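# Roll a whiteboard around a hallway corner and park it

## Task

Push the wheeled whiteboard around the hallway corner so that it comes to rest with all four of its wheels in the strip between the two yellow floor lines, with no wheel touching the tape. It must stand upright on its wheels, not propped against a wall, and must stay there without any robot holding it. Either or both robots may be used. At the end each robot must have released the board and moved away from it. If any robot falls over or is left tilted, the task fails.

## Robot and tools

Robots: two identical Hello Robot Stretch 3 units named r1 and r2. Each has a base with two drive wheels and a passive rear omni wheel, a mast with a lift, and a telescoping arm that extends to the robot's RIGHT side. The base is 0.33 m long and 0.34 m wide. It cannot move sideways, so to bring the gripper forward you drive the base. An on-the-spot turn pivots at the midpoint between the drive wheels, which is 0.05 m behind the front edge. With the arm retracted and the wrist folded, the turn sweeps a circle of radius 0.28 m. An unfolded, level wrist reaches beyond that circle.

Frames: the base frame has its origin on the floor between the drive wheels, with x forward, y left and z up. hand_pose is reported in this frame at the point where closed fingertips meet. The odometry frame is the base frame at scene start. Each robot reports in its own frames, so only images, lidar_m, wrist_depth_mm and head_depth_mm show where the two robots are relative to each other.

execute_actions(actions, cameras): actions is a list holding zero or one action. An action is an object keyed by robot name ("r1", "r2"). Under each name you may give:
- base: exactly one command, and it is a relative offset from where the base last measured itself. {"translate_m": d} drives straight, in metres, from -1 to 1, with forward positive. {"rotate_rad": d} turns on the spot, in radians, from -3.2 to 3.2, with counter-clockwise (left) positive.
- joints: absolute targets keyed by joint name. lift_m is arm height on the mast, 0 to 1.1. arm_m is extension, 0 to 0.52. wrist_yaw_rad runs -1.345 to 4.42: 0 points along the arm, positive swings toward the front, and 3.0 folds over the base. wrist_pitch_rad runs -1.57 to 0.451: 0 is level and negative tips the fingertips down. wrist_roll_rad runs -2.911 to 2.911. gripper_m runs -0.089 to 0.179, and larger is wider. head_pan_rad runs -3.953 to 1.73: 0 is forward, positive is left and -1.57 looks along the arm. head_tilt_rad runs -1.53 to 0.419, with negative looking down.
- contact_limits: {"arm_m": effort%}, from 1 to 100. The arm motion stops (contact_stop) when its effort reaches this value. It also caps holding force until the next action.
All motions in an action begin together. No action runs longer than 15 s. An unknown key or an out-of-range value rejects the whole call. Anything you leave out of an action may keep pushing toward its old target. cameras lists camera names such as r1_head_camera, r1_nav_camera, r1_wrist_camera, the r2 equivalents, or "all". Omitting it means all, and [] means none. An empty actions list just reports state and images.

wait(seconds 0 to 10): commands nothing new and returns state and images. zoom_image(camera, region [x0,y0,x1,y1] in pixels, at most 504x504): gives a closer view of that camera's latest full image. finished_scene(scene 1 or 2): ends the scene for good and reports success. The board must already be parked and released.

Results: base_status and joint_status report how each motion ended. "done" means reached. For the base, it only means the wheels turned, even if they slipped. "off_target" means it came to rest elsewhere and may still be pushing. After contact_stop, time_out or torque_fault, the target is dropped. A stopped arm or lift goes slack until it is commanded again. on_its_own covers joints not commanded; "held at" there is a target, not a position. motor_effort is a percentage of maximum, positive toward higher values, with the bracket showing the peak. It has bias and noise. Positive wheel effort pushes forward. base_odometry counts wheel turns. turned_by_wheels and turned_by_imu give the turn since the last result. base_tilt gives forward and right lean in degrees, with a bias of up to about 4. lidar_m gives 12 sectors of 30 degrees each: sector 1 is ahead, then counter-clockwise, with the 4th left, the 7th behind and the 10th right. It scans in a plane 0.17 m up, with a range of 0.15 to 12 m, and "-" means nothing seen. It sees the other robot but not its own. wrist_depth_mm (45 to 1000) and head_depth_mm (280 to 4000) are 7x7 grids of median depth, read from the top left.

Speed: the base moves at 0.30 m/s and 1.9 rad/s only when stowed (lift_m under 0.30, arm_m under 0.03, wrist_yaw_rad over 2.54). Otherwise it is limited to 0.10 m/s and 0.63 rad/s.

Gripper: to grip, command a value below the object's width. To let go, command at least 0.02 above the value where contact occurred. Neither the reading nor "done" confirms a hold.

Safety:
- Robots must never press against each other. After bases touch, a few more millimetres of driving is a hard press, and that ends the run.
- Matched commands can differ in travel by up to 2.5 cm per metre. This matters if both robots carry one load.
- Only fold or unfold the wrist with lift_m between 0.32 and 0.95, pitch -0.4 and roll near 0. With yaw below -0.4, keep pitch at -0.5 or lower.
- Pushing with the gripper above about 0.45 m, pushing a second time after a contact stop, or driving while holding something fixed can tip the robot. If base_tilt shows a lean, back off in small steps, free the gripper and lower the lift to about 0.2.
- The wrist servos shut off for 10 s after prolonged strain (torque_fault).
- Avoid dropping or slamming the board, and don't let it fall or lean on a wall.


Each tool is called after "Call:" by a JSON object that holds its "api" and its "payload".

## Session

Call:
{"api": "execute_actions", "payload": {"actions": [{"r1":{"joints":{"head_pan_rad":-1.57,"head_tilt_rad":-0.7}},"r2":{"joints":{"head_pan_rad":-1.57,"head_tilt_rad":-0.7}}}]}}

Scene clock: 1.33 s.
r1.base_odometry: x=+0.000 y=+0.000 heading=+0.000 (m, m, rad; r1's odometry frame)
r1.turned_by_wheels: +0.000 (rad since the last result)
r1.turned_by_imu: +0.000 (rad since the last result)
r1.base_tilt: forward=-1.4 right=-1.4 (deg)
r1.lidar_m: 1.28 0.91 0.86 0.89 1.17 0.95 0.97 0.70 0.66 0.68 0.90 2.20
r1.head_depth_mm: 538 601 678 779 917 1114 1141 / 566 633 722 838 1000 1220 1143 / 597 673 773 907 1098 1278 1148 / 631 715 830 990 1224 1319 1151 / 669 765 897 1086 1374 1326 1150 / 709 822 979 1202 1485 1332 1156 / 761 888 1072 1344 1547 1333 1156
r1.base_status: not commanded
r1.joint_positions: lift_m=+0.488 arm_m=+0.001 wrist_yaw_rad=+2.995 wrist_pitch_rad=-0.404 wrist_roll_rad=-0.012 gripper_m=+0.037 head_pan_rad=-1.563 head_tilt_rad=-0.691
r1.joint_status: all done
r1.motor_effort: left_wheel=+0(0) right_wheel=-1(1) lift_m=+38(38) arm_m=+1(0) wrist_yaw_rad=+0(0) wrist_pitch_rad=+5(5) wrist_roll_rad=+0(0) gripper_m=+0(0) head_pan_rad=-2(30) head_tilt_rad=-3(26) (%)
r1.hand_pose: x=+0.0119 y=+0.0782 z=+0.5039 quat_wxyz=(+0.192, +0.697, +0.092, +0.685) (m; r1's base frame)
r1.wrist_depth_mm: - - 923 854 804 731 688 / - - - 892 832 774 733 / - - - - 927 836 787 / - - - - - 920 848 / 861 888 - 887 874 860 860 / 753 742 - 747 690 730 739 / 654 641 647 640 629 644 626
r2.base_odometry: x=+0.000 y=+0.000 heading=+0.000 (m, m, rad; r2's odometry frame)
r2.turned_by_wheels: +0.000 (rad since the last result)
r2.turned_by_imu: +0.000 (rad since the last result)
r2.base_tilt: forward=+0.2 right=-0.7 (deg)
r2.lidar_m: 0.91 0.78 0.78 0.86 0.74 0.74 0.85 0.73 0.73 0.84 0.82 1.62
r2.head_depth_mm: 692 752 822 911 1019 1151 1195 / 749 820 903 1010 1147 1299 1199 / 816 900 1003 1135 1313 1380 1193 / 877 980 1114 1279 1501 1378 1189 / 830 927 1044 1198 1408 1375 1190 / 769 849 952 1071 1238 1340 1189 / 714 783 865 969 1127 1316 1183
r2.base_status: not commanded
r2.joint_positions: lift_m=+0.398 arm_m=+0.003 wrist_yaw_rad=+2.998 wrist_pitch_rad=-0.359 wrist_roll_rad=-0.014 gripper_m=+0.037 head_pan_rad=-1.563 head_tilt_rad=-0.691
r2.joint_status: all done
r2.motor_effort: left_wheel=+1(0) right_wheel=+0(0) lift_m=+20(19) arm_m=+0(1) wrist_yaw_rad=+0(0) wrist_pitch_rad=+6(6) wrist_roll_rad=+0(0) gripper_m=+0(1) head_pan_rad=-5(59) head_tilt_rad=-3(32) (%)
r2.hand_pose: x=+0.0118 y=+0.0813 z=+0.4241 quat_wxyz=(+0.175, +0.698, +0.078, +0.690) (m; r2's base frame)
r2.wrist_depth_mm: 576 - 845 930 785 681 607 / 599 666 936 - 849 719 632 / 614 688 958 - 905 741 648 / 637 723 - - 943 792 688 / 660 770 - 882 906 799 703 / 673 741 - 727 - 715 681 / 624 621 - 610 588 600 597
pictures: r1_head_camera (sideways: a quarter turn clockwise sets it upright), r1_nav_camera (sideways: a quarter turn counterclockwise sets it upright), r1_wrist_camera, r2_head_camera (sideways: a quarter turn clockwise sets it upright), r2_nav_camera (sideways: a quarter turn counterclockwise sets it upright), r2_wrist_camera
camera_calibration (this result's frames):
r1_head_camera: T_world_to_cam=[[0.00122066, 0.664457, -0.747325, 0.994768], [0.998764, 0.036323, 0.0339267, -0.0419058], [0.0496879, -0.746443, -0.663592, 0.825779], [0, 0, 0, 1]] pos_world=[-0.000391528, -0.0430619, 1.29282]
r1_nav_camera: T_world_to_cam=[[-0.00924136, -0.656649, 0.75414, -0.942474], [-0.999953, 0.00386415, -0.00888898, 0.0666763], [0.00292283, -0.754186, -0.656654, 0.80345], [0, 0, 0, 1]] pos_world=[0.0556151, -0.0131815, 1.23894]
r1_wrist_camera: T_world_to_cam=[[0.988225, -0.152906, -0.00551025, 0.00642854], [-0.0946849, -0.582861, -0.807036, 0.47755], [0.120189, 0.798055, -0.590476, 0.397942], [0, 0, 0, 1]] pos_world=[-0.00896436, -0.0382515, 0.620411]
r2_head_camera: T_world_to_cam=[[-0.0545076, 0.64721, -0.76036, 1.01498], [0.998372, 0.0481439, -0.0305902, 0.0379531], [0.0168084, -0.76079, -0.648781, 0.799785], [0, 0, 0, 1]] pos_world=[0.00398952, -0.0502629, 1.29179]
r2_nav_camera: T_world_to_cam=[[0.0385599, -0.597576, 0.800885, -1.00596], [-0.997579, -0.0694428, -0.00378432, 0.0625463], [0.0578771, -0.798799, -0.598807, 0.730457], [0, 0, 0, 1]] pos_world=[0.0589079, -0.0133054, 1.2433]
r2_wrist_camera: T_world_to_cam=[[0.993262, -0.109469, -0.038037, 0.0232594], [-0.0856589, -0.47242, -0.877201, 0.455371], [0.0780572, 0.874549, -0.478614, 0.296763], [0, 0, 0, 1]] pos_world=[-0.00726056, -0.0418606, 0.542371]
Images, in order (width x height): r1_head_camera 896x504, r1_nav_camera 672x504, r1_wrist_camera 644x364, r2_head_camera 896x504, r2_nav_camera 672x504, r2_wrist_camera 644x364.

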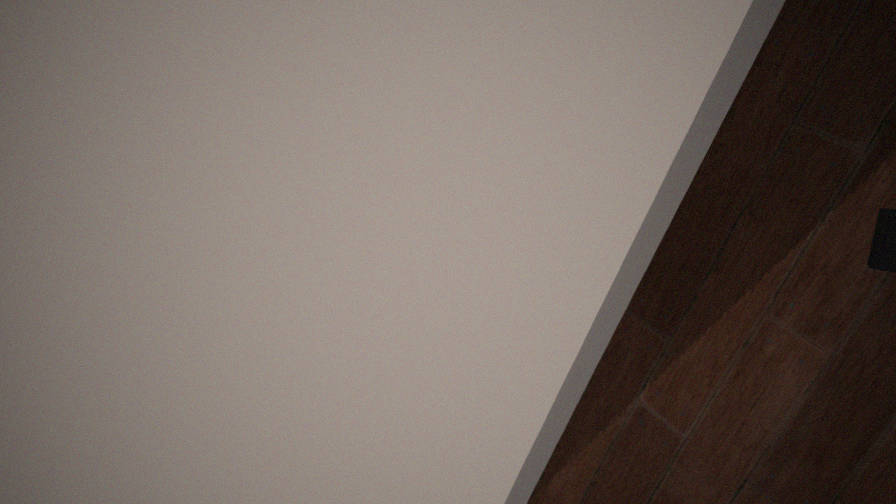

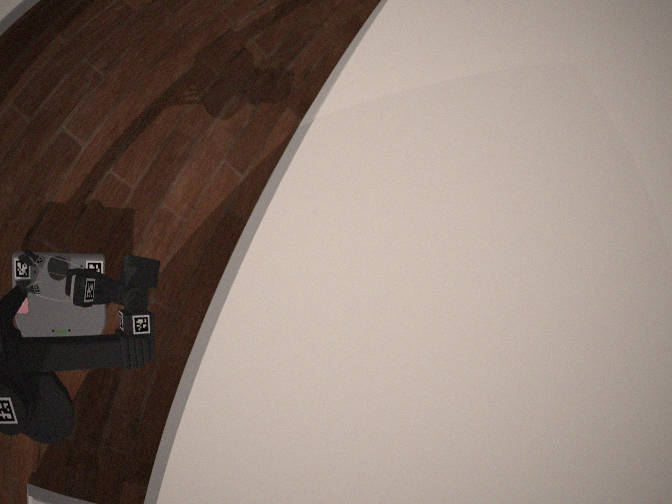

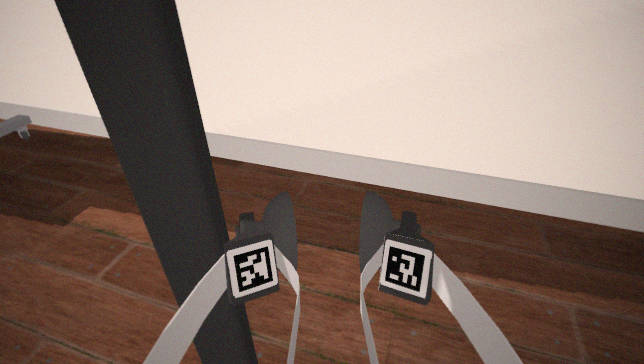

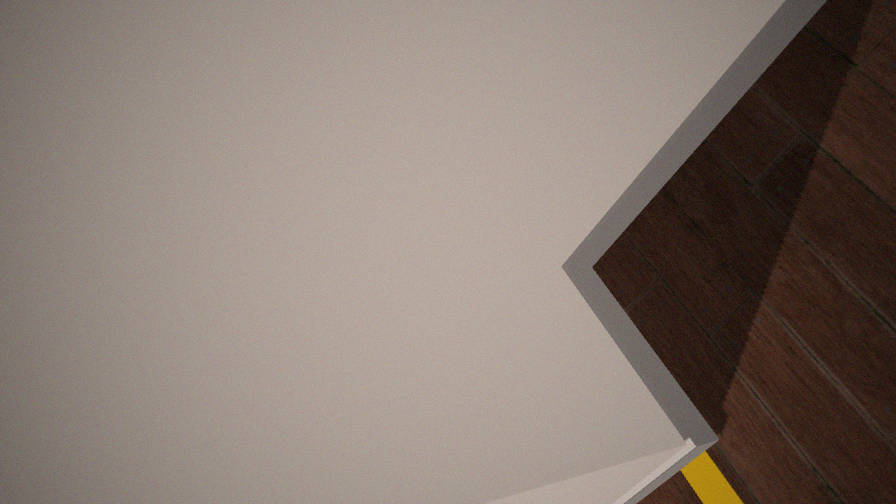

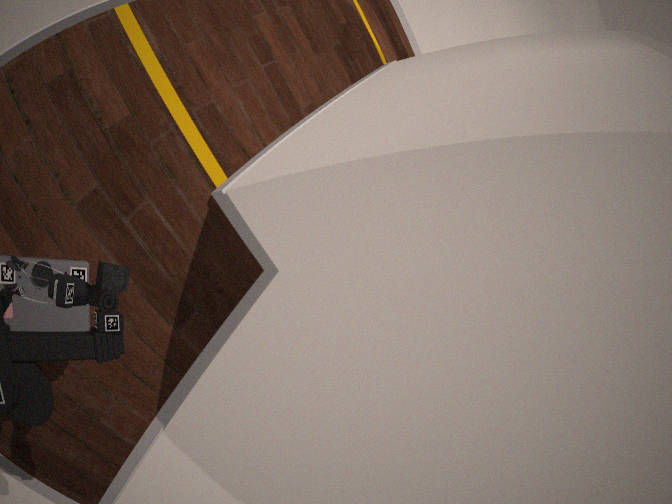

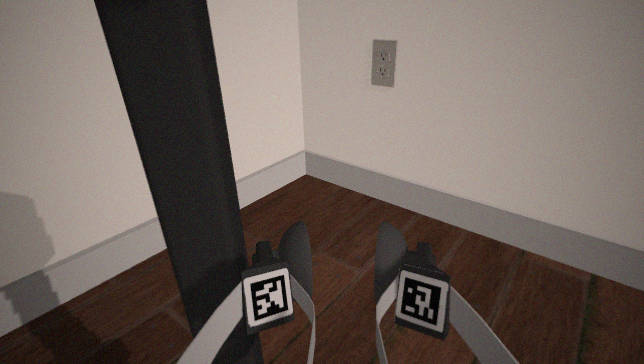

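Call:
{"api": "execute_actions", "payload": {"actions": [{"r1":{"base":{"rotate_rad":2.2},"joints":{"head_pan_rad":0,"lift_m":0.27}},"r2":{"base":{"translate_m":0.45},"joints":{"head_pan_rad":0,"lift_m":0.27}}}], "cameras": []}}

Call:
{"api": "execute_actions", "payload": {"actions": [{"r1":{"base":{"translate_m":0.4}},"r2":{"base":{"rotate_rad":-0.73}}}], "cameras": []}}

Call:
{"api": "execute_actions", "payload": {"actions": [{"r1":{"base":{"rotate_rad":0.5}},"r2":{"base":{"translate_m":0.25}}}], "cameras": ["r2_nav_camera","r1_nav_camera","r1_head_camera","r2_head_camera"]}}

Scene clock: 5.50 s.
r1.base_odometry: x=+0.000 y=+0.000 heading=+2.200 (m, m, rad; r1's odometry frame)
r1.turned_by_wheels: +2.200 (rad since the last result)
r1.turned_by_imu: +2.219 (rad since the last result)
r1.base_tilt: forward=-1.4 right=-1.5 (deg)
r1.lidar_m: 1.27 0.95 0.90 0.68 0.67 0.69 0.98 2.91 1.17 0.89 0.86 0.91
r1.head_depth_mm: 1052 1132 1238 1366 1460 1299 1138 / 1199 1313 1447 1635 1545 1311 1138 / 1391 1565 1754 1820 1543 1309 1141 / 1684 1923 2158 1887 1548 1310 1145 / 2062 2337 2231 1846 1571 1325 1148 / 1406 2888 2342 1853 1572 1324 1153 / 1865 3184 2451 1918 1487 1334 1162
r1.base_status: done
r1.joint_positions: lift_m=+0.270 arm_m=+0.001 wrist_yaw_rad=+2.995 wrist_pitch_rad=-0.404 wrist_roll_rad=-0.012 gripper_m=+0.037 head_pan_rad=-0.007 head_tilt_rad=-0.692
r1.joint_status: all done
r1.motor_effort: left_wheel=-1(7) right_wheel=+1(9) lift_m=+33(33) arm_m=+0(0) wrist_yaw_rad=+0(0) wrist_pitch_rad=+5(5) wrist_roll_rad=+0(0) gripper_m=+0(1) head_pan_rad=+3(28) head_tilt_rad=-3(3) (%)
r1.hand_pose: x=+0.0118 y=+0.0781 z=+0.2859 quat_wxyz=(+0.192, +0.697, +0.092, +0.685) (m; r1's base frame)
r1.wrist_depth_mm: 501 - 655 765 930 872 718 / 529 - 712 815 - 920 741 / 565 - 769 851 859 869 780 / 596 648 685 687 678 687 687 / 578 568 - 582 579 565 565 / 495 500 - - 451 486 482 / 434 - - - 418 415 418
r2.base_odometry: x=+0.450 y=+0.000 heading=+0.000 (m, m, rad; r2's odometry frame)
r2.turned_by_wheels: +0.000 (rad since the last result)
r2.turned_by_imu: -0.003 (rad since the last result)
r2.base_tilt: forward=+0.2 right=-0.7 (deg)
r2.lidar_m: 0.55 0.47 0.47 0.54 0.92 1.06 1.22 1.04 0.93 0.74 1.14 0.98
r2.head_depth_mm: 762 901 1107 1424 1615 1389 1201 / 672 782 931 1148 1498 1381 1202 / 604 690 805 959 1192 1347 1194 / 549 616 707 823 991 1235 1190 / 501 559 630 724 849 1026 1166 / 461 510 570 643 742 873 1057 / 429 470 520 580 658 761 899
r2.base_status: done
r2.joint_positions: lift_m=+0.270 arm_m=+0.003 wrist_yaw_rad=+2.998 wrist_pitch_rad=-0.360 wrist_roll_rad=-0.014 gripper_m=+0.037 head_pan_rad=-0.007 head_tilt_rad=-0.692
r2.joint_status: all done
r2.motor_effort: left_wheel=+0(7) right_wheel=+0(8) lift_m=+17(13) arm_m=+0(0) wrist_yaw_rad=+0(0) wrist_pitch_rad=+6(6) wrist_roll_rad=+1(1) gripper_m=+0(0) head_pan_rad=+5(59) head_tilt_rad=-2(4) (%)
r2.hand_pose: x=+0.0118 y=+0.0812 z=+0.2961 quat_wxyz=(+0.176, +0.698, +0.078, +0.690) (m; r2's base frame)
r2.wrist_depth_mm: 800 - 711 593 490 425 369 / 835 936 746 635 523 446 391 / 854 985 822 678 557 468 408 / 857 889 837 723 593 495 426 / 699 685 - 691 598 512 442 / 571 564 - 556 - 526 456 / 477 491 - - 458 455 450
pictures: none
No camera images: the call's "cameras" was empty. Leave "cameras" out to get every camera's image.

Scene clock: 8.50 s.
r1.base_odometry: x=-0.235 y=+0.323 heading=+2.200 (m, m, rad; r1's odometry frame)
r1.turned_by_wheels: +0.000 (rad since the last result)
r1.turned_by_imu: +0.002 (rad since the last result)
r1.base_tilt: forward=-1.4 right=-1.4 (deg)
r1.lidar_m: 1.00 0.92 0.65 0.87 0.86 0.89 1.26 2.21 0.92 0.70 0.68 0.71
r1.head_depth_mm: 816 882 964 1063 1199 1253 1142 / 934 1023 1138 1281 1431 1305 1142 / 1094 1217 1387 1592 1544 1311 1140 / 1320 1515 1767 1828 1545 1318 1146 / 1659 1969 2228 1841 1548 1325 1153 / 1810 1164 2159 1903 1517 1326 1152 / 1146 1443 2354 1926 1571 1333 1159
r1.base_status: done
r1.joint_positions: lift_m=+0.270 arm_m=+0.001 wrist_yaw_rad=+2.995 wrist_pitch_rad=-0.404 wrist_roll_rad=-0.012 gripper_m=+0.037 head_pan_rad=-0.007 head_tilt_rad=-0.692
r1.joint_status: not commanded
r1.motor_effort: left_wheel=-1(6) right_wheel=+0(9) lift_m=+33(32) arm_m=+1(0) wrist_yaw_rad=+0(0) wrist_pitch_rad=+5(5) wrist_roll_rad=+0(0) gripper_m=+0(1) head_pan_rad=+2(1) head_tilt_rad=-2(3) (%)
r1.hand_pose: x=+0.0118 y=+0.0781 z=+0.2859 quat_wxyz=(+0.192, +0.697, +0.092, +0.685) (m; r1's base frame)
r1.wrist_depth_mm: 633 - 818 902 712 583 748 / 670 - 889 972 749 642 893 / 698 - 894 890 792 678 859 / 718 707 694 693 692 680 691 / 574 571 - 571 573 567 561 / 487 498 - - 453 479 484 / 435 - - - 423 421 416
r2.base_odometry: x=+0.450 y=+0.000 heading=-0.730 (m, m, rad; r2's odometry frame)
r2.turned_by_wheels: -0.730 (rad since the last result)
r2.turned_by_imu: -0.720 (rad since the last result)
r2.base_tilt: forward=+0.1 right=-0.7 (deg)
r2.lidar_m: 1.57 0.64 0.49 0.47 0.50 0.70 1.06 1.11 1.07 1.04 0.74 0.86
r2.head_depth_mm: 2296 2190 2103 1907 1647 1387 1204 / 3182 3456 2586 2011 1646 1390 1200 / 3193 3441 2584 1987 1635 1383 1195 / 3200 3390 2568 1992 1631 1371 1193 / 2756 2916 2448 1987 1622 1372 1192 / 1696 1777 1839 1861 1617 1367 1186 / 1229 1268 1312 1351 1393 1324 1189
r2.base_status: done
r2.joint_positions: lift_m=+0.270 arm_m=+0.003 wrist_yaw_rad=+2.998 wrist_pitch_rad=-0.360 wrist_roll_rad=-0.014 gripper_m=+0.037 head_pan_rad=-0.007 head_tilt_rad=-0.692
r2.joint_status: not commanded
r2.motor_effort: left_wheel=+1(7) right_wheel=-2(9) lift_m=+17(17) arm_m=+0(0) wrist_yaw_rad=+0(0) wrist_pitch_rad=+6(6) wrist_roll_rad=+0(0) gripper_m=-1(1) head_pan_rad=+5(4) head_tilt_rad=-3(2) (%)
r2.hand_pose: x=+0.0118 y=+0.0812 z=+0.2961 quat_wxyz=(+0.176, +0.698, +0.078, +0.690) (m; r2's base frame)
r2.wrist_depth_mm: 451 - 462 466 472 482 487 / 480 483 494 496 504 510 519 / 516 519 527 532 541 547 550 / 552 560 571 572 580 593 606 / 587 587 - 598 606 622 628 / 575 554 - 544 - 544 541 / 474 493 - - 459 460 455
pictures: none
No camera images: the call's "cameras" was empty. Leave "cameras" out to get every camera's image.

Scene clock: 11.17 s.
r1.base_odometry: x=-0.235 y=+0.323 heading=+2.700 (m, m, rad; r1's odometry frame)
r1.turned_by_wheels: +0.500 (rad since the last result)
r1.turned_by_imu: +0.504 (rad since the last result)
r1.base_tilt: forward=-1.5 right=-1.4 (deg)
r1.lidar_m: 1.00 0.65 0.85 0.84 0.88 1.22 2.45 0.95 0.70 0.68 0.71 0.98
r1.head_depth_mm: 987 1112 2130 1854 1531 1301 1137 / 1344 1307 2287 1756 1537 1309 1138 / - 2949 2393 1879 1545 1317 1142 / - 3143 2414 1877 1551 1319 1151 / 1581 1593 1616 1618 1481 1291 1155 / 966 969 973 980 986 1183 1157 / 693 694 694 768 920 1195 1162
r1.base_status: done
r1.joint_positions: lift_m=+0.270 arm_m=+0.001 wrist_yaw_rad=+2.995 wrist_pitch_rad=-0.404 wrist_roll_rad=-0.012 gripper_m=+0.037 head_pan_rad=-0.007 head_tilt_rad=-0.692
r1.joint_status: not commanded
r1.motor_effort: left_wheel=-1(6) right_wheel=+1(7) lift_m=+33(33) arm_m=+1(0) wrist_yaw_rad=+0(0) wrist_pitch_rad=+5(5) wrist_roll_rad=+0(0) gripper_m=+0(0) head_pan_rad=+3(2) head_tilt_rad=-3(3) (%)
r1.hand_pose: x=+0.0118 y=+0.0781 z=+0.2859 quat_wxyz=(+0.192, +0.697, +0.092, +0.685) (m; r1's base frame)
r1.wrist_depth_mm: 725 - 783 794 819 826 614 / 787 - 866 856 881 856 626 / 835 - 877 867 857 832 632 / 702 706 700 705 681 678 633 / 587 568 - 579 577 558 561 / 495 502 - - 461 483 476 / 435 - - - 418 425 417
r2.base_odometry: x=+0.636 y=-0.167 heading=-0.730 (m, m, rad; r2's odometry frame)
r2.turned_by_wheels: +0.000 (rad since the last result)
r2.turned_by_imu: -0.002 (rad since the last result)
r2.base_tilt: forward=+0.1 right=-0.8 (deg)
r2.lidar_m: 1.54 0.63 0.47 0.46 0.48 0.68 1.31 1.37 1.08 0.69 0.62 0.87
r2.head_depth_mm: 2871 2206 2127 1922 1644 1394 1202 / 2964 3258 2590 2011 1639 1382 1194 / 2960 3252 2566 1999 1633 1383 1196 / 3003 3236 2572 1983 1628 1374 1191 / 2695 2899 2460 1981 1621 1373 1186 / 1678 1740 1800 1838 1616 1367 1184 / 1210 1245 1284 1325 1363 1308 1184
r2.base_status: done
r2.joint_positions: lift_m=+0.270 arm_m=+0.003 wrist_yaw_rad=+2.998 wrist_pitch_rad=-0.360 wrist_roll_rad=-0.014 gripper_m=+0.037 head_pan_rad=-0.007 head_tilt_rad=-0.692
r2.joint_status: not commanded
r2.motor_effort: left_wheel=+1(8) right_wheel=-2(7) lift_m=+17(17) arm_m=+0(0) wrist_yaw_rad=+0(0) wrist_pitch_rad=+6(6) wrist_roll_rad=+1(0) gripper_m=-1(0) head_pan_rad=+5(5) head_tilt_rad=-3(3) (%)
r2.hand_pose: x=+0.0118 y=+0.0812 z=+0.2961 quat_wxyz=(+0.176, +0.698, +0.078, +0.690) (m; r2's base frame)
r2.wrist_depth_mm: 443 - 456 452 468 465 474 / 471 474 481 485 497 500 501 / 505 504 515 511 529 536 545 / 540 545 555 570 574 582 590 / 575 577 - 593 595 605 614 / 564 563 - 552 - 541 532 / 476 484 - - 457 461 461
pictures: r1_head_camera (sideways: a quarter turn clockwise sets it upright), r1_nav_camera (sideways: a quarter turn counterclockwise sets it upright), r2_head_camera (sideways: a quarter turn clockwise sets it upright), r2_nav_camera (sideways: a quarter turn counterclockwise sets it upright)
camera_calibration (this result's frames):
r1_head_camera: T_world_to_cam=[[-0.665357, 0.0111842, -0.746441, 0.997682], [-0.0213075, 0.999196, 0.0339643, -0.0357322], [0.746221, 0.0385032, -0.664584, 0.822821], [0, 0, 0, 1]] pos_world=[0.0490477, -0.00713601, 1.29276]
r1_nav_camera: T_world_to_cam=[[0.657439, -0.0190871, 0.753266, -0.945402], [-0.0188596, -0.999783, -0.00887316, 0.060671], [0.753272, -0.00837277, -0.657656, 0.800176], [0, 0, 0, 1]] pos_world=[0.0199383, 0.0493125, 1.23892]
r2_head_camera: T_world_to_cam=[[-0.649086, -0.0448311, -0.759393, 1.01734], [-0.0332789, 0.99898, -0.0305303, 0.0441681], [0.759987, 0.00545495, -0.649916, 0.796728], [0, 0, 0, 1]] pos_world=[0.0563107, -0.00286057, 1.29172]
r2_nav_camera: T_world_to_cam=[[0.59928, 0.0296258, 0.799991, -1.00822], [0.0545359, -0.998504, -0.00387601, 0.0562477], [0.79868, 0.045951, -0.599999, 0.72749], [0, 0, 0, 1]] pos_world=[0.0201049, 0.0526039, 1.24328]
Images, in order (width x height): r1_head_camera 896x504, r1_nav_camera 672x504, r2_head_camera 896x504, r2_nav_camera 672x504.

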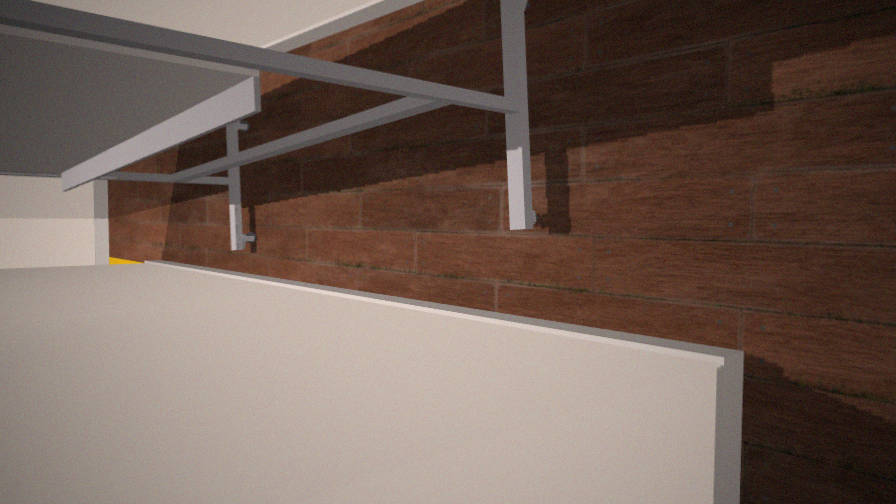

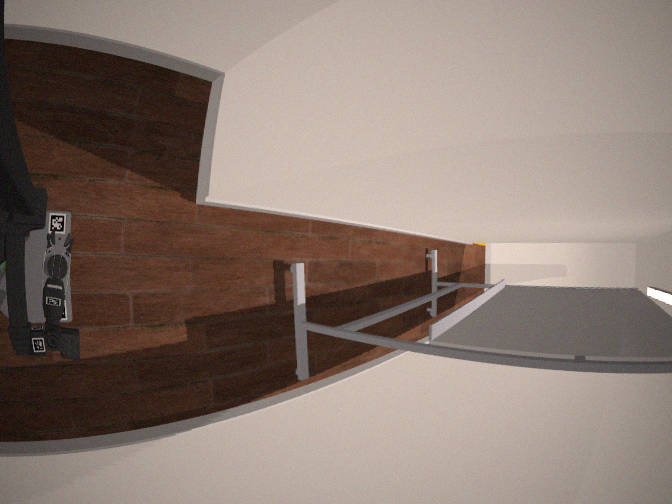

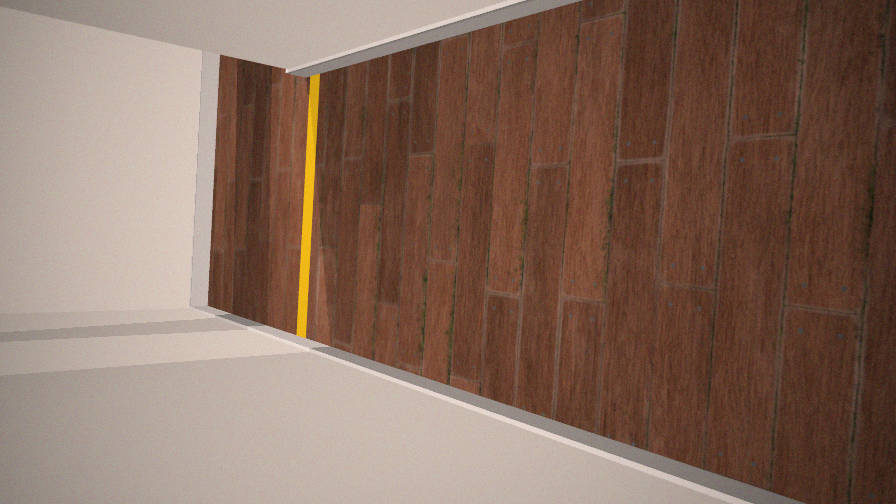

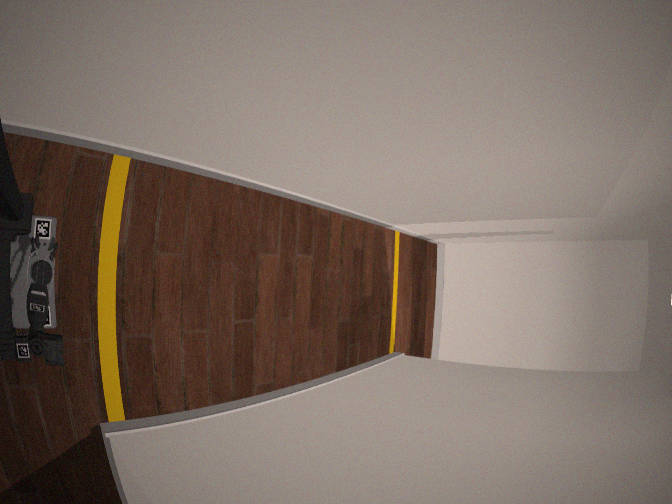

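Call:
{"api": "execute_actions", "payload": {"actions": [{"r1":{"base":{"translate_m":0.4},"joints":{"lift_m":0.36}},"r2":{"base":{"rotate_rad":-0.05}}}], "cameras": []}}

Call:
{"api": "execute_actions", "payload": {"actions": [{"r1":{"base":{"translate_m":0.35},"joints":{"wrist_yaw_rad":1.57,"wrist_pitch_rad":0,"gripper_m":0.15,"arm_m":0.165}},"r2":{"base":{"translate_m":1}}}], "cameras": ["r1_wrist_camera"]}}

Call:
{"api": "execute_actions", "payload": {"actions": [{"r1":{"base":{"translate_m":0.17}},"r2":{"base":{"translate_m":1}}}], "cameras": ["r2_nav_camera","r1_nav_camera","r1_wrist_camera"]}}

Scene clock: 16.47 s.
r1.base_odometry: x=-0.597 y=+0.494 heading=+2.700 (m, m, rad; r1's odometry frame)
r1.turned_by_wheels: +0.000 (rad since the last result)
r1.turned_by_imu: +0.002 (rad since the last result)
r1.base_tilt: forward=-1.4 right=-1.4 (deg)
r1.lidar_m: 0.97 0.37 0.33 0.79 0.87 1.21 2.45 0.95 0.71 0.68 0.71 0.74
r1.head_depth_mm: 874 888 902 1756 1431 1283 1138 / 1259 1248 1664 1762 1500 1275 1135 / 3680 3106 2312 1874 1544 1272 1145 / 3807 3138 2414 1887 1563 1310 1147 / 1532 1553 1567 1581 1480 1296 1151 / 937 941 946 952 957 960 971 / 674 673 677 681 682 688 693
r1.base_status: done
r1.joint_positions: lift_m=+0.360 arm_m=+0.001 wrist_yaw_rad=+2.995 wrist_pitch_rad=-0.404 wrist_roll_rad=-0.012 gripper_m=+0.037 head_pan_rad=-0.007 head_tilt_rad=-0.692
r1.joint_status: all done
r1.motor_effort: left_wheel=-1(7) right_wheel=+0(8) lift_m=+43(45) arm_m=+0(0) wrist_yaw_rad=+0(0) wrist_pitch_rad=+5(5) wrist_roll_rad=+0(0) gripper_m=+1(0) head_pan_rad=+2(2) head_tilt_rad=-3(3) (%)
r1.hand_pose: x=+0.0118 y=+0.0781 z=+0.3756 quat_wxyz=(+0.192, +0.697, +0.092, +0.685) (m; r1's base frame)
r1.wrist_depth_mm: 721 - 768 797 471 309 315 / 782 - 822 861 487 334 345 / 849 - 905 929 503 364 378 / 855 836 837 846 517 404 423 / 694 721 - 700 455 460 480 / 597 598 - 585 557 498 532 / 519 515 - 524 516 515 511
r2.base_odometry: x=+0.636 y=-0.167 heading=-0.780 (m, m, rad; r2's odometry frame)
r2.turned_by_wheels: -0.050 (rad since the last result)
r2.turned_by_imu: -0.049 (rad since the last result)
r2.base_tilt: forward=+0.1 right=-0.7 (deg)
r2.lidar_m: 1.85 0.66 0.48 0.46 0.48 0.65 1.30 1.35 1.09 0.83 0.62 0.83
r2.head_depth_mm: 1880 1852 1831 1780 1608 1385 1203 / 2988 3216 2464 2006 1637 1388 1201 / 2999 3275 2572 1994 1635 1383 1195 / 2965 3220 2570 1992 1626 1376 1194 / 2965 3208 2561 1997 1627 1375 1190 / 2090 2156 2189 1911 1606 1369 1185 / 1417 1439 1467 1489 1495 1339 1185
r2.base_status: done
r2.joint_positions: lift_m=+0.270 arm_m=+0.003 wrist_yaw_rad=+2.998 wrist_pitch_rad=-0.360 wrist_roll_rad=-0.014 gripper_m=+0.037 head_pan_rad=-0.007 head_tilt_rad=-0.692
r2.joint_status: not commanded
r2.motor_effort: left_wheel=+1(6) right_wheel=-2(10) lift_m=+17(17) arm_m=-1(0) wrist_yaw_rad=+0(0) wrist_pitch_rad=+6(6) wrist_roll_rad=+1(1) gripper_m=+0(1) head_pan_rad=+5(5) head_tilt_rad=-2(3) (%)
r2.hand_pose: x=+0.0118 y=+0.0812 z=+0.2961 quat_wxyz=(+0.176, +0.698, +0.078, +0.690) (m; r2's base frame)
r2.wrist_depth_mm: 431 - 450 462 466 485 491 / 453 463 475 490 503 514 529 / 481 494 513 524 535 553 572 / 520 533 555 558 583 605 617 / 552 564 - 594 619 617 629 / 567 563 - 552 - 541 539 / 477 492 - - 454 459 453
pictures: none
No camera images: the call's "cameras" was empty. Leave "cameras" out to get every camera's image.

Scene clock: 21.50 s.
r1.base_odometry: x=-0.913 y=+0.644 heading=+2.700 (m, m, rad; r1's odometry frame)
r1.turned_by_wheels: +0.000 (rad since the last result)
r1.turned_by_imu: +0.001 (rad since the last result)
r1.base_tilt: forward=-1.5 right=-1.3 (deg)
r1.lidar_m: 0.95 0.36 0.27 0.26 0.27 1.20 2.53 0.96 0.71 0.69 0.72 0.43
r1.head_depth_mm: 818 833 852 787 1422 1225 998 / 1186 1207 1134 1747 1499 1313 1139 / 3523 2948 2236 1865 1542 1317 1143 / 3480 3110 2393 1891 1550 1319 1150 / 1497 1511 1521 1544 1482 1292 1149 / 917 920 923 928 931 940 952 / 658 657 662 665 667 670 677
r1.base_status: done
r1.joint_positions: lift_m=+0.360 arm_m=+0.165 wrist_yaw_rad=+1.572 wrist_pitch_rad=-0.024 wrist_roll_rad=-0.012 gripper_m=+0.150 head_pan_rad=-0.007 head_tilt_rad=-0.692
r1.joint_status: all done
r1.motor_effort: left_wheel=-1(4) right_wheel=+0(7) lift_m=+43(44) arm_m=+3(5) wrist_yaw_rad=-1(4) wrist_pitch_rad=+9(10) wrist_roll_rad=+1(0) gripper_m=+0(100) head_pan_rad=+2(2) head_tilt_rad=-3(3) (%)
r1.hand_pose: x=+0.2342 y=-0.3095 z=+0.4684 quat_wxyz=(+0.509, +0.503, -0.490, +0.497) (m; r1's base frame)
r1.wrist_depth_mm: 668 - - 234 - 721 481 / 679 - - 243 - 720 476 / 682 - - - - 712 474 / 685 - - - - 727 477 / 679 922 - - - 851 477 / 649 - - 863 - 871 437 / 717 795 769 723 765 693 504
r2.base_odometry: x=+1.347 y=-0.870 heading=-0.780 (m, m, rad; r2's odometry frame)
r2.turned_by_wheels: +0.000 (rad since the last result)
r2.turned_by_imu: -0.006 (rad since the last result)
r2.base_tilt: forward=+0.2 right=-0.7 (deg)
r2.lidar_m: 1.94 0.68 0.49 0.47 0.49 0.66 1.76 0.83 0.60 0.58 0.60 0.80
r2.head_depth_mm: 2115 2373 2497 1726 1580 1391 1202 / 2109 2379 2526 2008 1631 1385 1203 / 2108 2375 2558 2015 1635 1379 1196 / 2122 2361 2555 1991 1625 1376 1195 / 2133 2368 2541 1985 1618 1369 1187 / 2051 2244 2256 1950 1622 1371 1186 / 1484 1511 1528 1545 1532 1362 1186
r2.base_status: done
r2.joint_positions: lift_m=+0.270 arm_m=+0.003 wrist_yaw_rad=+2.998 wrist_pitch_rad=-0.360 wrist_roll_rad=-0.014 gripper_m=+0.037 head_pan_rad=-0.007 head_tilt_rad=-0.692
r2.joint_status: not commanded
r2.motor_effort: left_wheel=+1(8) right_wheel=-2(8) lift_m=+17(17) arm_m=+0(0) wrist_yaw_rad=-1(0) wrist_pitch_rad=+6(6) wrist_roll_rad=+1(0) gripper_m=+0(1) head_pan_rad=+6(5) head_tilt_rad=-3(2) (%)
r2.hand_pose: x=+0.0118 y=+0.0812 z=+0.2961 quat_wxyz=(+0.176, +0.698, +0.078, +0.690) (m; r2's base frame)
r2.wrist_depth_mm: 439 - 455 466 480 491 513 / 467 470 484 503 518 524 543 / 490 495 520 532 558 574 594 / 531 541 558 580 595 616 640 / 555 572 - 609 618 642 654 / 570 562 - 548 - 537 531 / 475 484 - - 454 460 457
pictures: r1_wrist_camera
camera_calibration (this result's frames):
r1_wrist_camera: T_world_to_cam=[[-0.00311656, -0.999967, -0.00752014, -0.30179], [-0.249096, 0.00805943, -0.968445, 0.538579], [0.968474, -0.00114498, -0.249113, 0.0536798], [0, 0, 0, 1]] pos_world=[0.0812297, -0.30606, 0.532687]
Images, in order (width x height): r1_wrist_camera 644x364.

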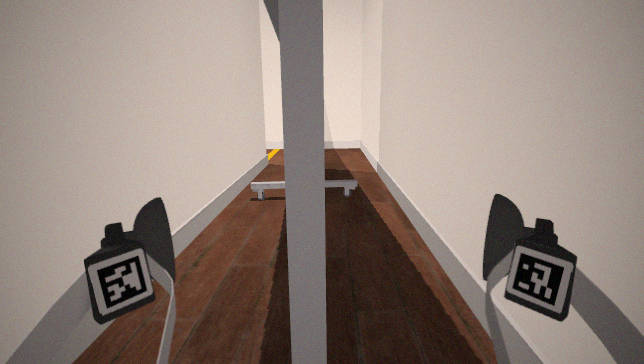

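Scene clock: 26.53 s.
r1.base_odometry: x=-1.067 y=+0.717 heading=+2.700 (m, m, rad; r1's odometry frame)
r1.turned_by_wheels: +0.000 (rad since the last result)
r1.turned_by_imu: +0.001 (rad since the last result)
r1.base_tilt: forward=-1.5 right=-1.4 (deg)
r1.lidar_m: 0.94 0.36 0.26 0.26 0.27 0.37 2.55 0.96 0.72 0.69 0.32 1.00
r1.head_depth_mm: 793 807 825 786 1066 1224 1097 / 1150 1185 1088 1715 1464 1312 1140 / 3362 3101 2307 1872 1546 1313 1141 / 3355 3135 2395 1876 1551 1316 1147 / 1480 1492 1509 1514 1458 1301 1154 / 901 902 909 917 923 933 940 / 650 649 654 657 659 665 670
r1.base_status: done
r1.joint_positions: lift_m=+0.360 arm_m=+0.165 wrist_yaw_rad=+1.572 wrist_pitch_rad=-0.024 wrist_roll_rad=-0.012 gripper_m=+0.150 head_pan_rad=-0.007 head_tilt_rad=-0.692
r1.joint_status: not commanded
r1.motor_effort: left_wheel=-1(3) right_wheel=+0(7) lift_m=+43(44) arm_m=+3(3) wrist_yaw_rad=-1(1) wrist_pitch_rad=+9(9) wrist_roll_rad=+0(0) gripper_m=+0(1) head_pan_rad=+2(2) head_tilt_rad=-3(3) (%)
r1.hand_pose: x=+0.2342 y=-0.3095 z=+0.4684 quat_wxyz=(+0.509, +0.503, -0.490, +0.497) (m; r1's base frame)
r1.wrist_depth_mm: 684 - 76 77 - 717 482 / 672 - 78 80 - 723 476 / 666 - 81 83 - 734 487 / 681 - 84 86 - 735 483 / 687 914 87 89 - 864 479 / 646 - 91 92 - 846 439 / 715 779 94 96 759 688 509
r2.base_odometry: x=+2.059 y=-1.573 heading=-0.780 (m, m, rad; r2's odometry frame)
r2.turned_by_wheels: +0.000 (rad since the last result)
r2.turned_by_imu: -0.006 (rad since the last result)
r2.base_tilt: forward=+0.2 right=-0.7 (deg)
r2.lidar_m: 1.45 0.71 0.51 0.49 0.51 0.68 1.78 0.81 0.58 0.56 0.58 1.51
r2.head_depth_mm: 1241 1396 1579 1833 1643 1389 1200 / 1241 1391 1581 1832 1644 1387 1196 / 1244 1391 1583 1823 1631 1378 1194 / 1239 1389 1581 1817 1630 1377 1189 / 1245 1390 1574 1812 1626 1367 1191 / 1239 1389 1577 1802 1616 1365 1186 / 1241 1391 1523 1638 1540 1362 1185
r2.base_status: done
r2.joint_positions: lift_m=+0.270 arm_m=+0.003 wrist_yaw_rad=+2.998 wrist_pitch_rad=-0.360 wrist_roll_rad=-0.014 gripper_m=+0.037 head_pan_rad=-0.007 head_tilt_rad=-0.692
r2.joint_status: not commanded
r2.motor_effort: left_wheel=+1(8) right_wheel=-3(6) lift_m=+17(17) arm_m=-1(1) wrist_yaw_rad=+0(0) wrist_pitch_rad=+6(6) wrist_roll_rad=+0(0) gripper_m=-1(1) head_pan_rad=+4(5) head_tilt_rad=-2(3) (%)
r2.hand_pose: x=+0.0118 y=+0.0812 z=+0.2961 quat_wxyz=(+0.176, +0.698, +0.078, +0.690) (m; r2's base frame)
r2.wrist_depth_mm: 449 - 473 486 497 514 527 / 478 486 506 521 532 550 572 / 506 518 538 550 573 599 617 / 542 555 580 603 615 638 657 / 571 590 - 618 637 660 661 / 563 563 - 545 - 548 536 / 474 490 - - 455 459 455
pictures: r1_nav_camera (sideways: a quarter turn counterclockwise sets it upright), r1_wrist_camera, r2_nav_camera (sideways: a quarter turn counterclockwise sets it upright)
camera_calibration (this result's frames):
r1_nav_camera: T_world_to_cam=[[0.657624, -0.0190743, 0.753105, -0.945193], [-0.0188405, -0.999783, -0.00887024, 0.0606671], [0.753111, -0.00835558, -0.657841, 0.800418], [0, 0, 0, 1]] pos_world=[0.0199218, 0.0493129, 1.23891]
r1_wrist_camera: T_world_to_cam=[[-0.00311607, -0.999967, -0.00752032, -0.30179], [-0.249053, 0.00805944, -0.968456, 0.538585], [0.968485, -0.00114482, -0.24907, 0.0536586], [0, 0, 0, 1]] pos_world=[0.0812282, -0.30606, 0.532692]
r2_nav_camera: T_world_to_cam=[[0.599355, 0.029636, 0.799934, -1.00814], [0.0545533, -0.998503, -0.00388185, 0.0562552], [0.798622, 0.0459657, -0.600075, 0.727589], [0, 0, 0, 1]] pos_world=[0.0200984, 0.0526042, 1.24327]
Images, in order (width x height): r1_nav_camera 672x504, r1_wrist_camera 644x364, r2_nav_camera 672x504.

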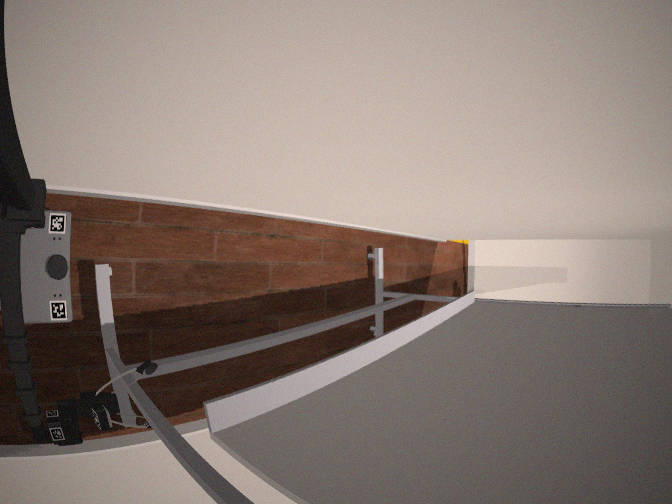

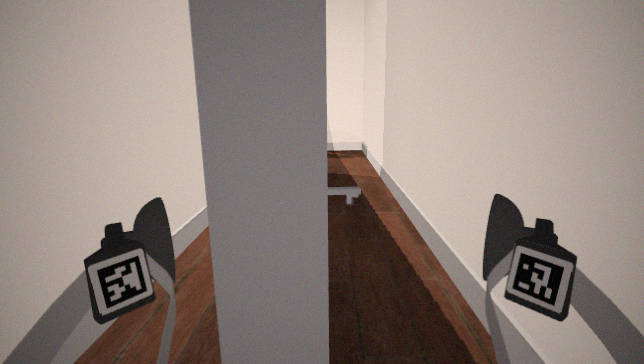

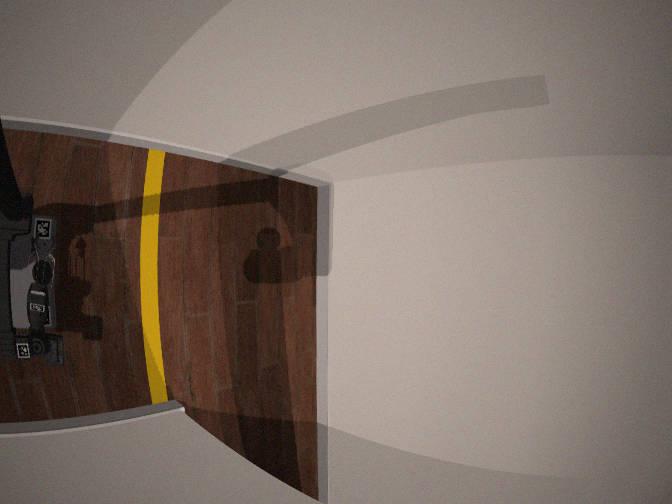

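Call:
{"api": "execute_actions", "payload": {"actions": [{"r1":{"base":{"translate_m":-0.05},"joints":{"gripper_m":0.02}},"r2":{"joints":{"lift_m":0.36,"head_pan_rad":-0.8,"head_tilt_rad":-0.8},"base":{"translate_m":0.1}}}], "cameras": []}}

Call:
{"api": "execute_actions", "payload": {"actions": [{"r1":{"base":{"translate_m":0.8},"joints":{"arm_m":0.245}},"r2":{"joints":{"wrist_yaw_rad":1.57,"wrist_pitch_rad":0,"gripper_m":0.15,"arm_m":0.17},"base":{"translate_m":0.1}}}], "cameras": ["r2_nav_camera","r1_nav_camera","r1_wrist_camera","r1_head_camera"]}}

Scene clock: 29.43 s.
r1.base_odometry: x=-1.022 y=+0.695 heading=+2.700 (m, m, rad; r1's odometry frame)
r1.turned_by_wheels: +0.000 (rad since the last result)
r1.turned_by_imu: +0.001 (rad since the last result)
r1.base_tilt: forward=-1.3 right=-1.4 (deg)
r1.lidar_m: 0.94 0.36 0.27 0.26 0.27 0.37 2.54 0.96 0.71 0.69 0.35 1.00
r1.head_depth_mm: 803 820 834 786 1431 1226 1100 / 1163 1191 1091 1757 1463 1310 1138 / 3382 3085 2236 1864 1537 1310 1146 / 3440 3108 2381 1873 1558 1320 1141 / 1481 1498 1505 1523 1466 1296 1152 / 902 909 912 920 929 934 944 / 651 652 655 658 661 665 672
r1.base_status: done
r1.joint_positions: lift_m=+0.360 arm_m=+0.165 wrist_yaw_rad=+1.629 wrist_pitch_rad=-0.023 wrist_roll_rad=-0.012 gripper_m=+0.020 head_pan_rad=-0.007 head_tilt_rad=-0.692
r1.joint_status: all done
r1.on_its_own: wrist_yaw_rad is held at +1.622, not at your +1.570, by its stall guard, which is not easing now
r1.motor_effort: left_wheel=+3(5) right_wheel=-12(14) lift_m=+44(43) arm_m=+4(3) wrist_yaw_rad=-6(27) wrist_pitch_rad=+8(9) wrist_roll_rad=+0(0) gripper_m=-8(100) head_pan_rad=+2(2) head_tilt_rad=-3(3) (%)
r1.hand_pose: x=+0.2338 y=-0.2947 z=+0.4686 quat_wxyz=(+0.494, +0.517, -0.476, +0.512) (m; r1's base frame)
r1.wrist_depth_mm: 629 889 - 122 - 826 529 / 624 854 - 125 - 818 531 / 632 884 - 130 - 841 526 / 619 861 - 134 - 821 523 / 636 879 - 139 - 819 529 / 618 864 936 144 899 794 529 / 613 758 782 151 763 709 523
r2.base_odometry: x=+2.130 y=-1.643 heading=-0.780 (m, m, rad; r2's odometry frame)
r2.turned_by_wheels: +0.000 (rad since the last result)
r2.turned_by_imu: +0.000 (rad since the last result)
r2.base_tilt: forward=+0.2 right=-0.7 (deg)
r2.lidar_m: 1.35 0.72 0.51 0.49 0.51 0.68 1.78 0.81 0.58 0.56 0.57 1.41
r2.head_depth_mm: 518 570 635 718 824 966 1109 / 560 622 699 799 934 1118 1158 / 1884 2148 2122 948 1100 1250 1156 / 1707 1940 2130 1793 1510 1309 1150 / 1551 1751 1994 1791 1503 1305 1150 / 1427 1596 1803 1765 1494 1306 1145 / 1316 1463 1636 1720 1499 1299 1142
r2.base_status: done
r2.joint_positions: lift_m=+0.360 arm_m=+0.003 wrist_yaw_rad=+2.998 wrist_pitch_rad=-0.360 wrist_roll_rad=-0.014 gripper_m=+0.037 head_pan_rad=-0.793 head_tilt_rad=-0.791
r2.joint_status: all done
r2.motor_effort: left_wheel=+1(8) right_wheel=-2(8) lift_m=+21(23) arm_m=+0(1) wrist_yaw_rad=+0(1) wrist_pitch_rad=+6(6) wrist_roll_rad=+0(1) gripper_m=-1(0) head_pan_rad=-4(55) head_tilt_rad=-4(12) (%)
r2.hand_pose: x=+0.0118 y=+0.0812 z=+0.3857 quat_wxyz=(+0.176, +0.698, +0.078, +0.690) (m; r2's base frame)
r2.wrist_depth_mm: 454 - 477 489 503 515 530 / 477 487 503 517 532 551 569 / 507 520 543 547 577 597 621 / 539 558 589 600 620 643 667 / 586 609 - 644 663 691 720 / 616 640 - 662 - 667 657 / 571 581 - 560 551 558 559
pictures: none
No camera images: the call's "cameras" was empty. Leave "cameras" out to get every camera's image.

Scene clock: 38.40 s.
r1.base_odometry: x=-1.745 y=+1.037 heading=+2.700 (m, m, rad; r1's odometry frame)
r1.turned_by_wheels: +0.000 (rad since the last result)
r1.turned_by_imu: -1.031 (rad since the last result)
r1.base_tilt: forward=-1.4 right=-1.3 (deg)
r1.lidar_m: 0.71 1.01 0.91 0.37 0.28 0.28 0.29 0.41 2.22 0.91 0.69 0.35
r1.head_depth_mm: 553 613 697 782 474 1097 1141 / 286 311 359 452 996 1200 1079 / 293 329 378 445 540 1233 1099 / 306 347 403 480 594 935 1132 / 322 369 433 523 627 1269 1149 / 340 394 466 574 675 1276 1157 / 361 421 505 634 722 1300 1162
r1.base_status: translate_m off_target (by the wheels' count: +0.7998 of +0.8000)
r1.joint_positions: lift_m=+0.360 arm_m=+0.245 wrist_yaw_rad=+1.622 wrist_pitch_rad=-0.022 wrist_roll_rad=-0.013 gripper_m=+0.020 head_pan_rad=-0.007 head_tilt_rad=-0.694
r1.joint_status: all done
r1.on_its_own: wrist_yaw_rad is held at +1.622, not at your +1.570, by its stall guard, which is not easing now; left_wheel is at rest, and its effort (+19) is outside its rest range (-18 to +18); right_wheel is at rest, and its effort (+23) is outside its rest range (-18 to +18)
r1.motor_effort: left_wheel=+19(29) right_wheel=+23(34) lift_m=+40(43) arm_m=+3(8) wrist_yaw_rad=+0(86) wrist_pitch_rad=+8(9) wrist_roll_rad=+1(2) gripper_m=+0(30) head_pan_rad=+2(1) head_tilt_rad=-2(3) (%)
r1.hand_pose: x=+0.2340 y=-0.3767 z=+0.4690 quat_wxyz=(+0.496, +0.514, -0.478, +0.511) (m; r1's base frame)
r1.wrist_depth_mm: 818 695 543 448 382 331 294 / 260 735 566 463 390 341 302 / 264 776 597 481 404 349 307 / 273 816 622 500 417 354 313 / 279 867 678 506 412 363 320 / 287 892 722 529 440 378 326 / 297 795 675 559 462 379 337
r2.base_odometry: x=+2.201 y=-1.713 heading=-0.780 (m, m, rad; r2's odometry frame)
r2.turned_by_wheels: +0.000 (rad since the last result)
r2.turned_by_imu: +0.000 (rad since the last result)
r2.base_tilt: forward=+0.2 right=-0.7 (deg)
r2.lidar_m: 1.25 0.72 0.52 0.49 0.51 0.68 1.79 0.80 0.58 0.55 0.57 1.31
r2.head_depth_mm: 2064 576 632 714 818 959 1101 / 1956 2311 2127 827 935 1116 1116 / 1741 2037 2167 1795 1515 1272 1154 / 1576 1795 2060 1775 1502 1304 1141 / 1435 1622 1868 1769 1507 1303 1150 / 1320 1476 1672 1769 1505 1304 1149 / 1214 1355 1519 1678 1502 1302 1143
r2.base_status: done
r2.joint_positions: lift_m=+0.360 arm_m=+0.170 wrist_yaw_rad=+1.571 wrist_pitch_rad=-0.025 wrist_roll_rad=-0.014 gripper_m=+0.150 head_pan_rad=-0.793 head_tilt_rad=-0.791
r2.joint_status: all done
r2.motor_effort: left_wheel=+1(5) right_wheel=-2(3) lift_m=+22(22) arm_m=+4(4) wrist_yaw_rad=-1(2) wrist_pitch_rad=+10(10) wrist_roll_rad=+1(1) gripper_m=+0(100) head_pan_rad=-5(4) head_tilt_rad=-3(2) (%)
r2.hand_pose: x=+0.2342 y=-0.3147 z=+0.4680 quat_wxyz=(+0.510, +0.503, -0.490, +0.497) (m; r2's base frame)
r2.wrist_depth_mm: 937 - - - - - - / 951 - - - - - - / 935 - - - - - - / 944 - - - - - - / 939 - - - - - - / 942 - - - - - - / 848 838 872 867 885 850 -
pictures: r1_head_camera (sideways: a quarter turn clockwise sets it upright), r1_nav_camera (sideways: a quarter turn counterclockwise sets it upright), r1_wrist_camera, r2_nav_camera (sideways: a quarter turn counterclockwise sets it upright)
camera_calibration (this result's frames):
r1_head_camera: T_world_to_cam=[[-0.666699, 0.0110017, -0.745246, 0.996132], [-0.021534, 0.999189, 0.0340149, -0.0357967], [0.745016, 0.0387259, -0.665922, 0.824568], [0, 0, 0, 1]] pos_world=[0.0490333, -0.00712354, 1.29268]
r1_nav_camera: T_world_to_cam=[[0.658795, -0.0189069, 0.752085, -0.943871], [-0.0185878, -0.999788, -0.00885178, 0.0606415], [0.752093, -0.00814813, -0.659007, 0.80194], [0, 0, 0, 1]] pos_world=[0.019811, 0.0493173, 1.23889]
r1_wrist_camera: T_world_to_cam=[[0.0473909, -0.998857, -0.00627331, -0.380999], [-0.247076, -0.00563688, -0.96898, 0.534264], [0.967837, 0.0474708, -0.247061, 0.0715147], [0, 0, 0, 1]] pos_world=[0.0808451, -0.380946, 0.532969]
r2_nav_camera: T_world_to_cam=[[0.49727, -0.457111, 0.737409, -0.92602], [-0.668741, -0.74343, -0.00987893, 0.068474], [0.552727, -0.488223, -0.675375, 0.827039], [0, 0, 0, 1]] pos_world=[0.0491469, 0.0313909, 1.24209]
Images, in order (width x height): r1_head_camera 896x504, r1_nav_camera 672x504, r1_wrist_camera 644x364, r2_nav_camera 672x504.

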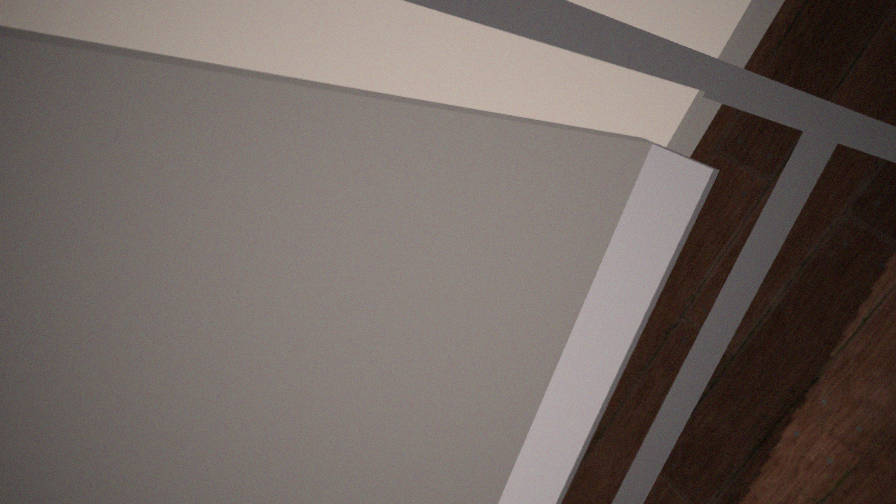

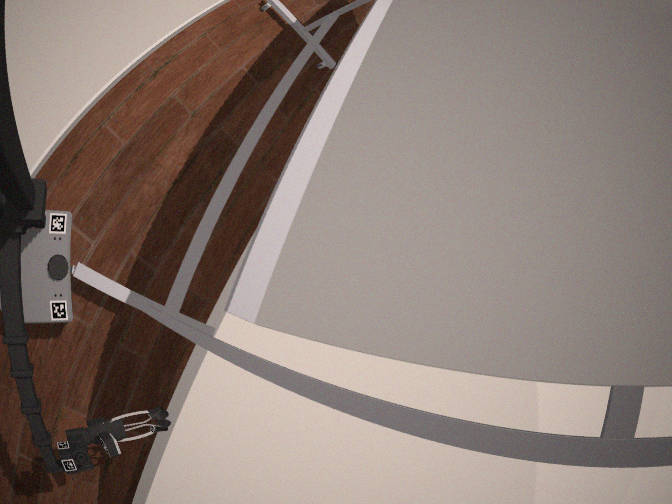

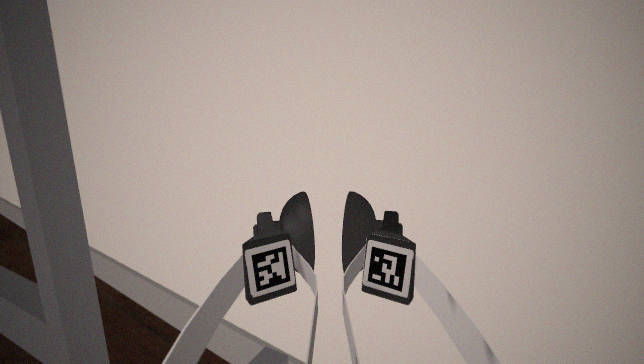

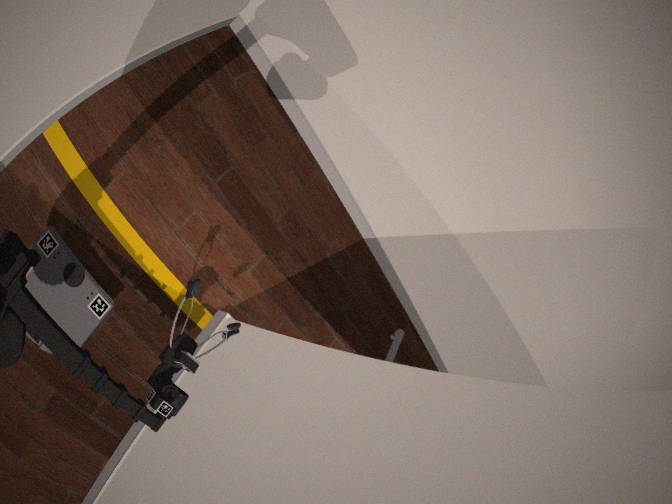

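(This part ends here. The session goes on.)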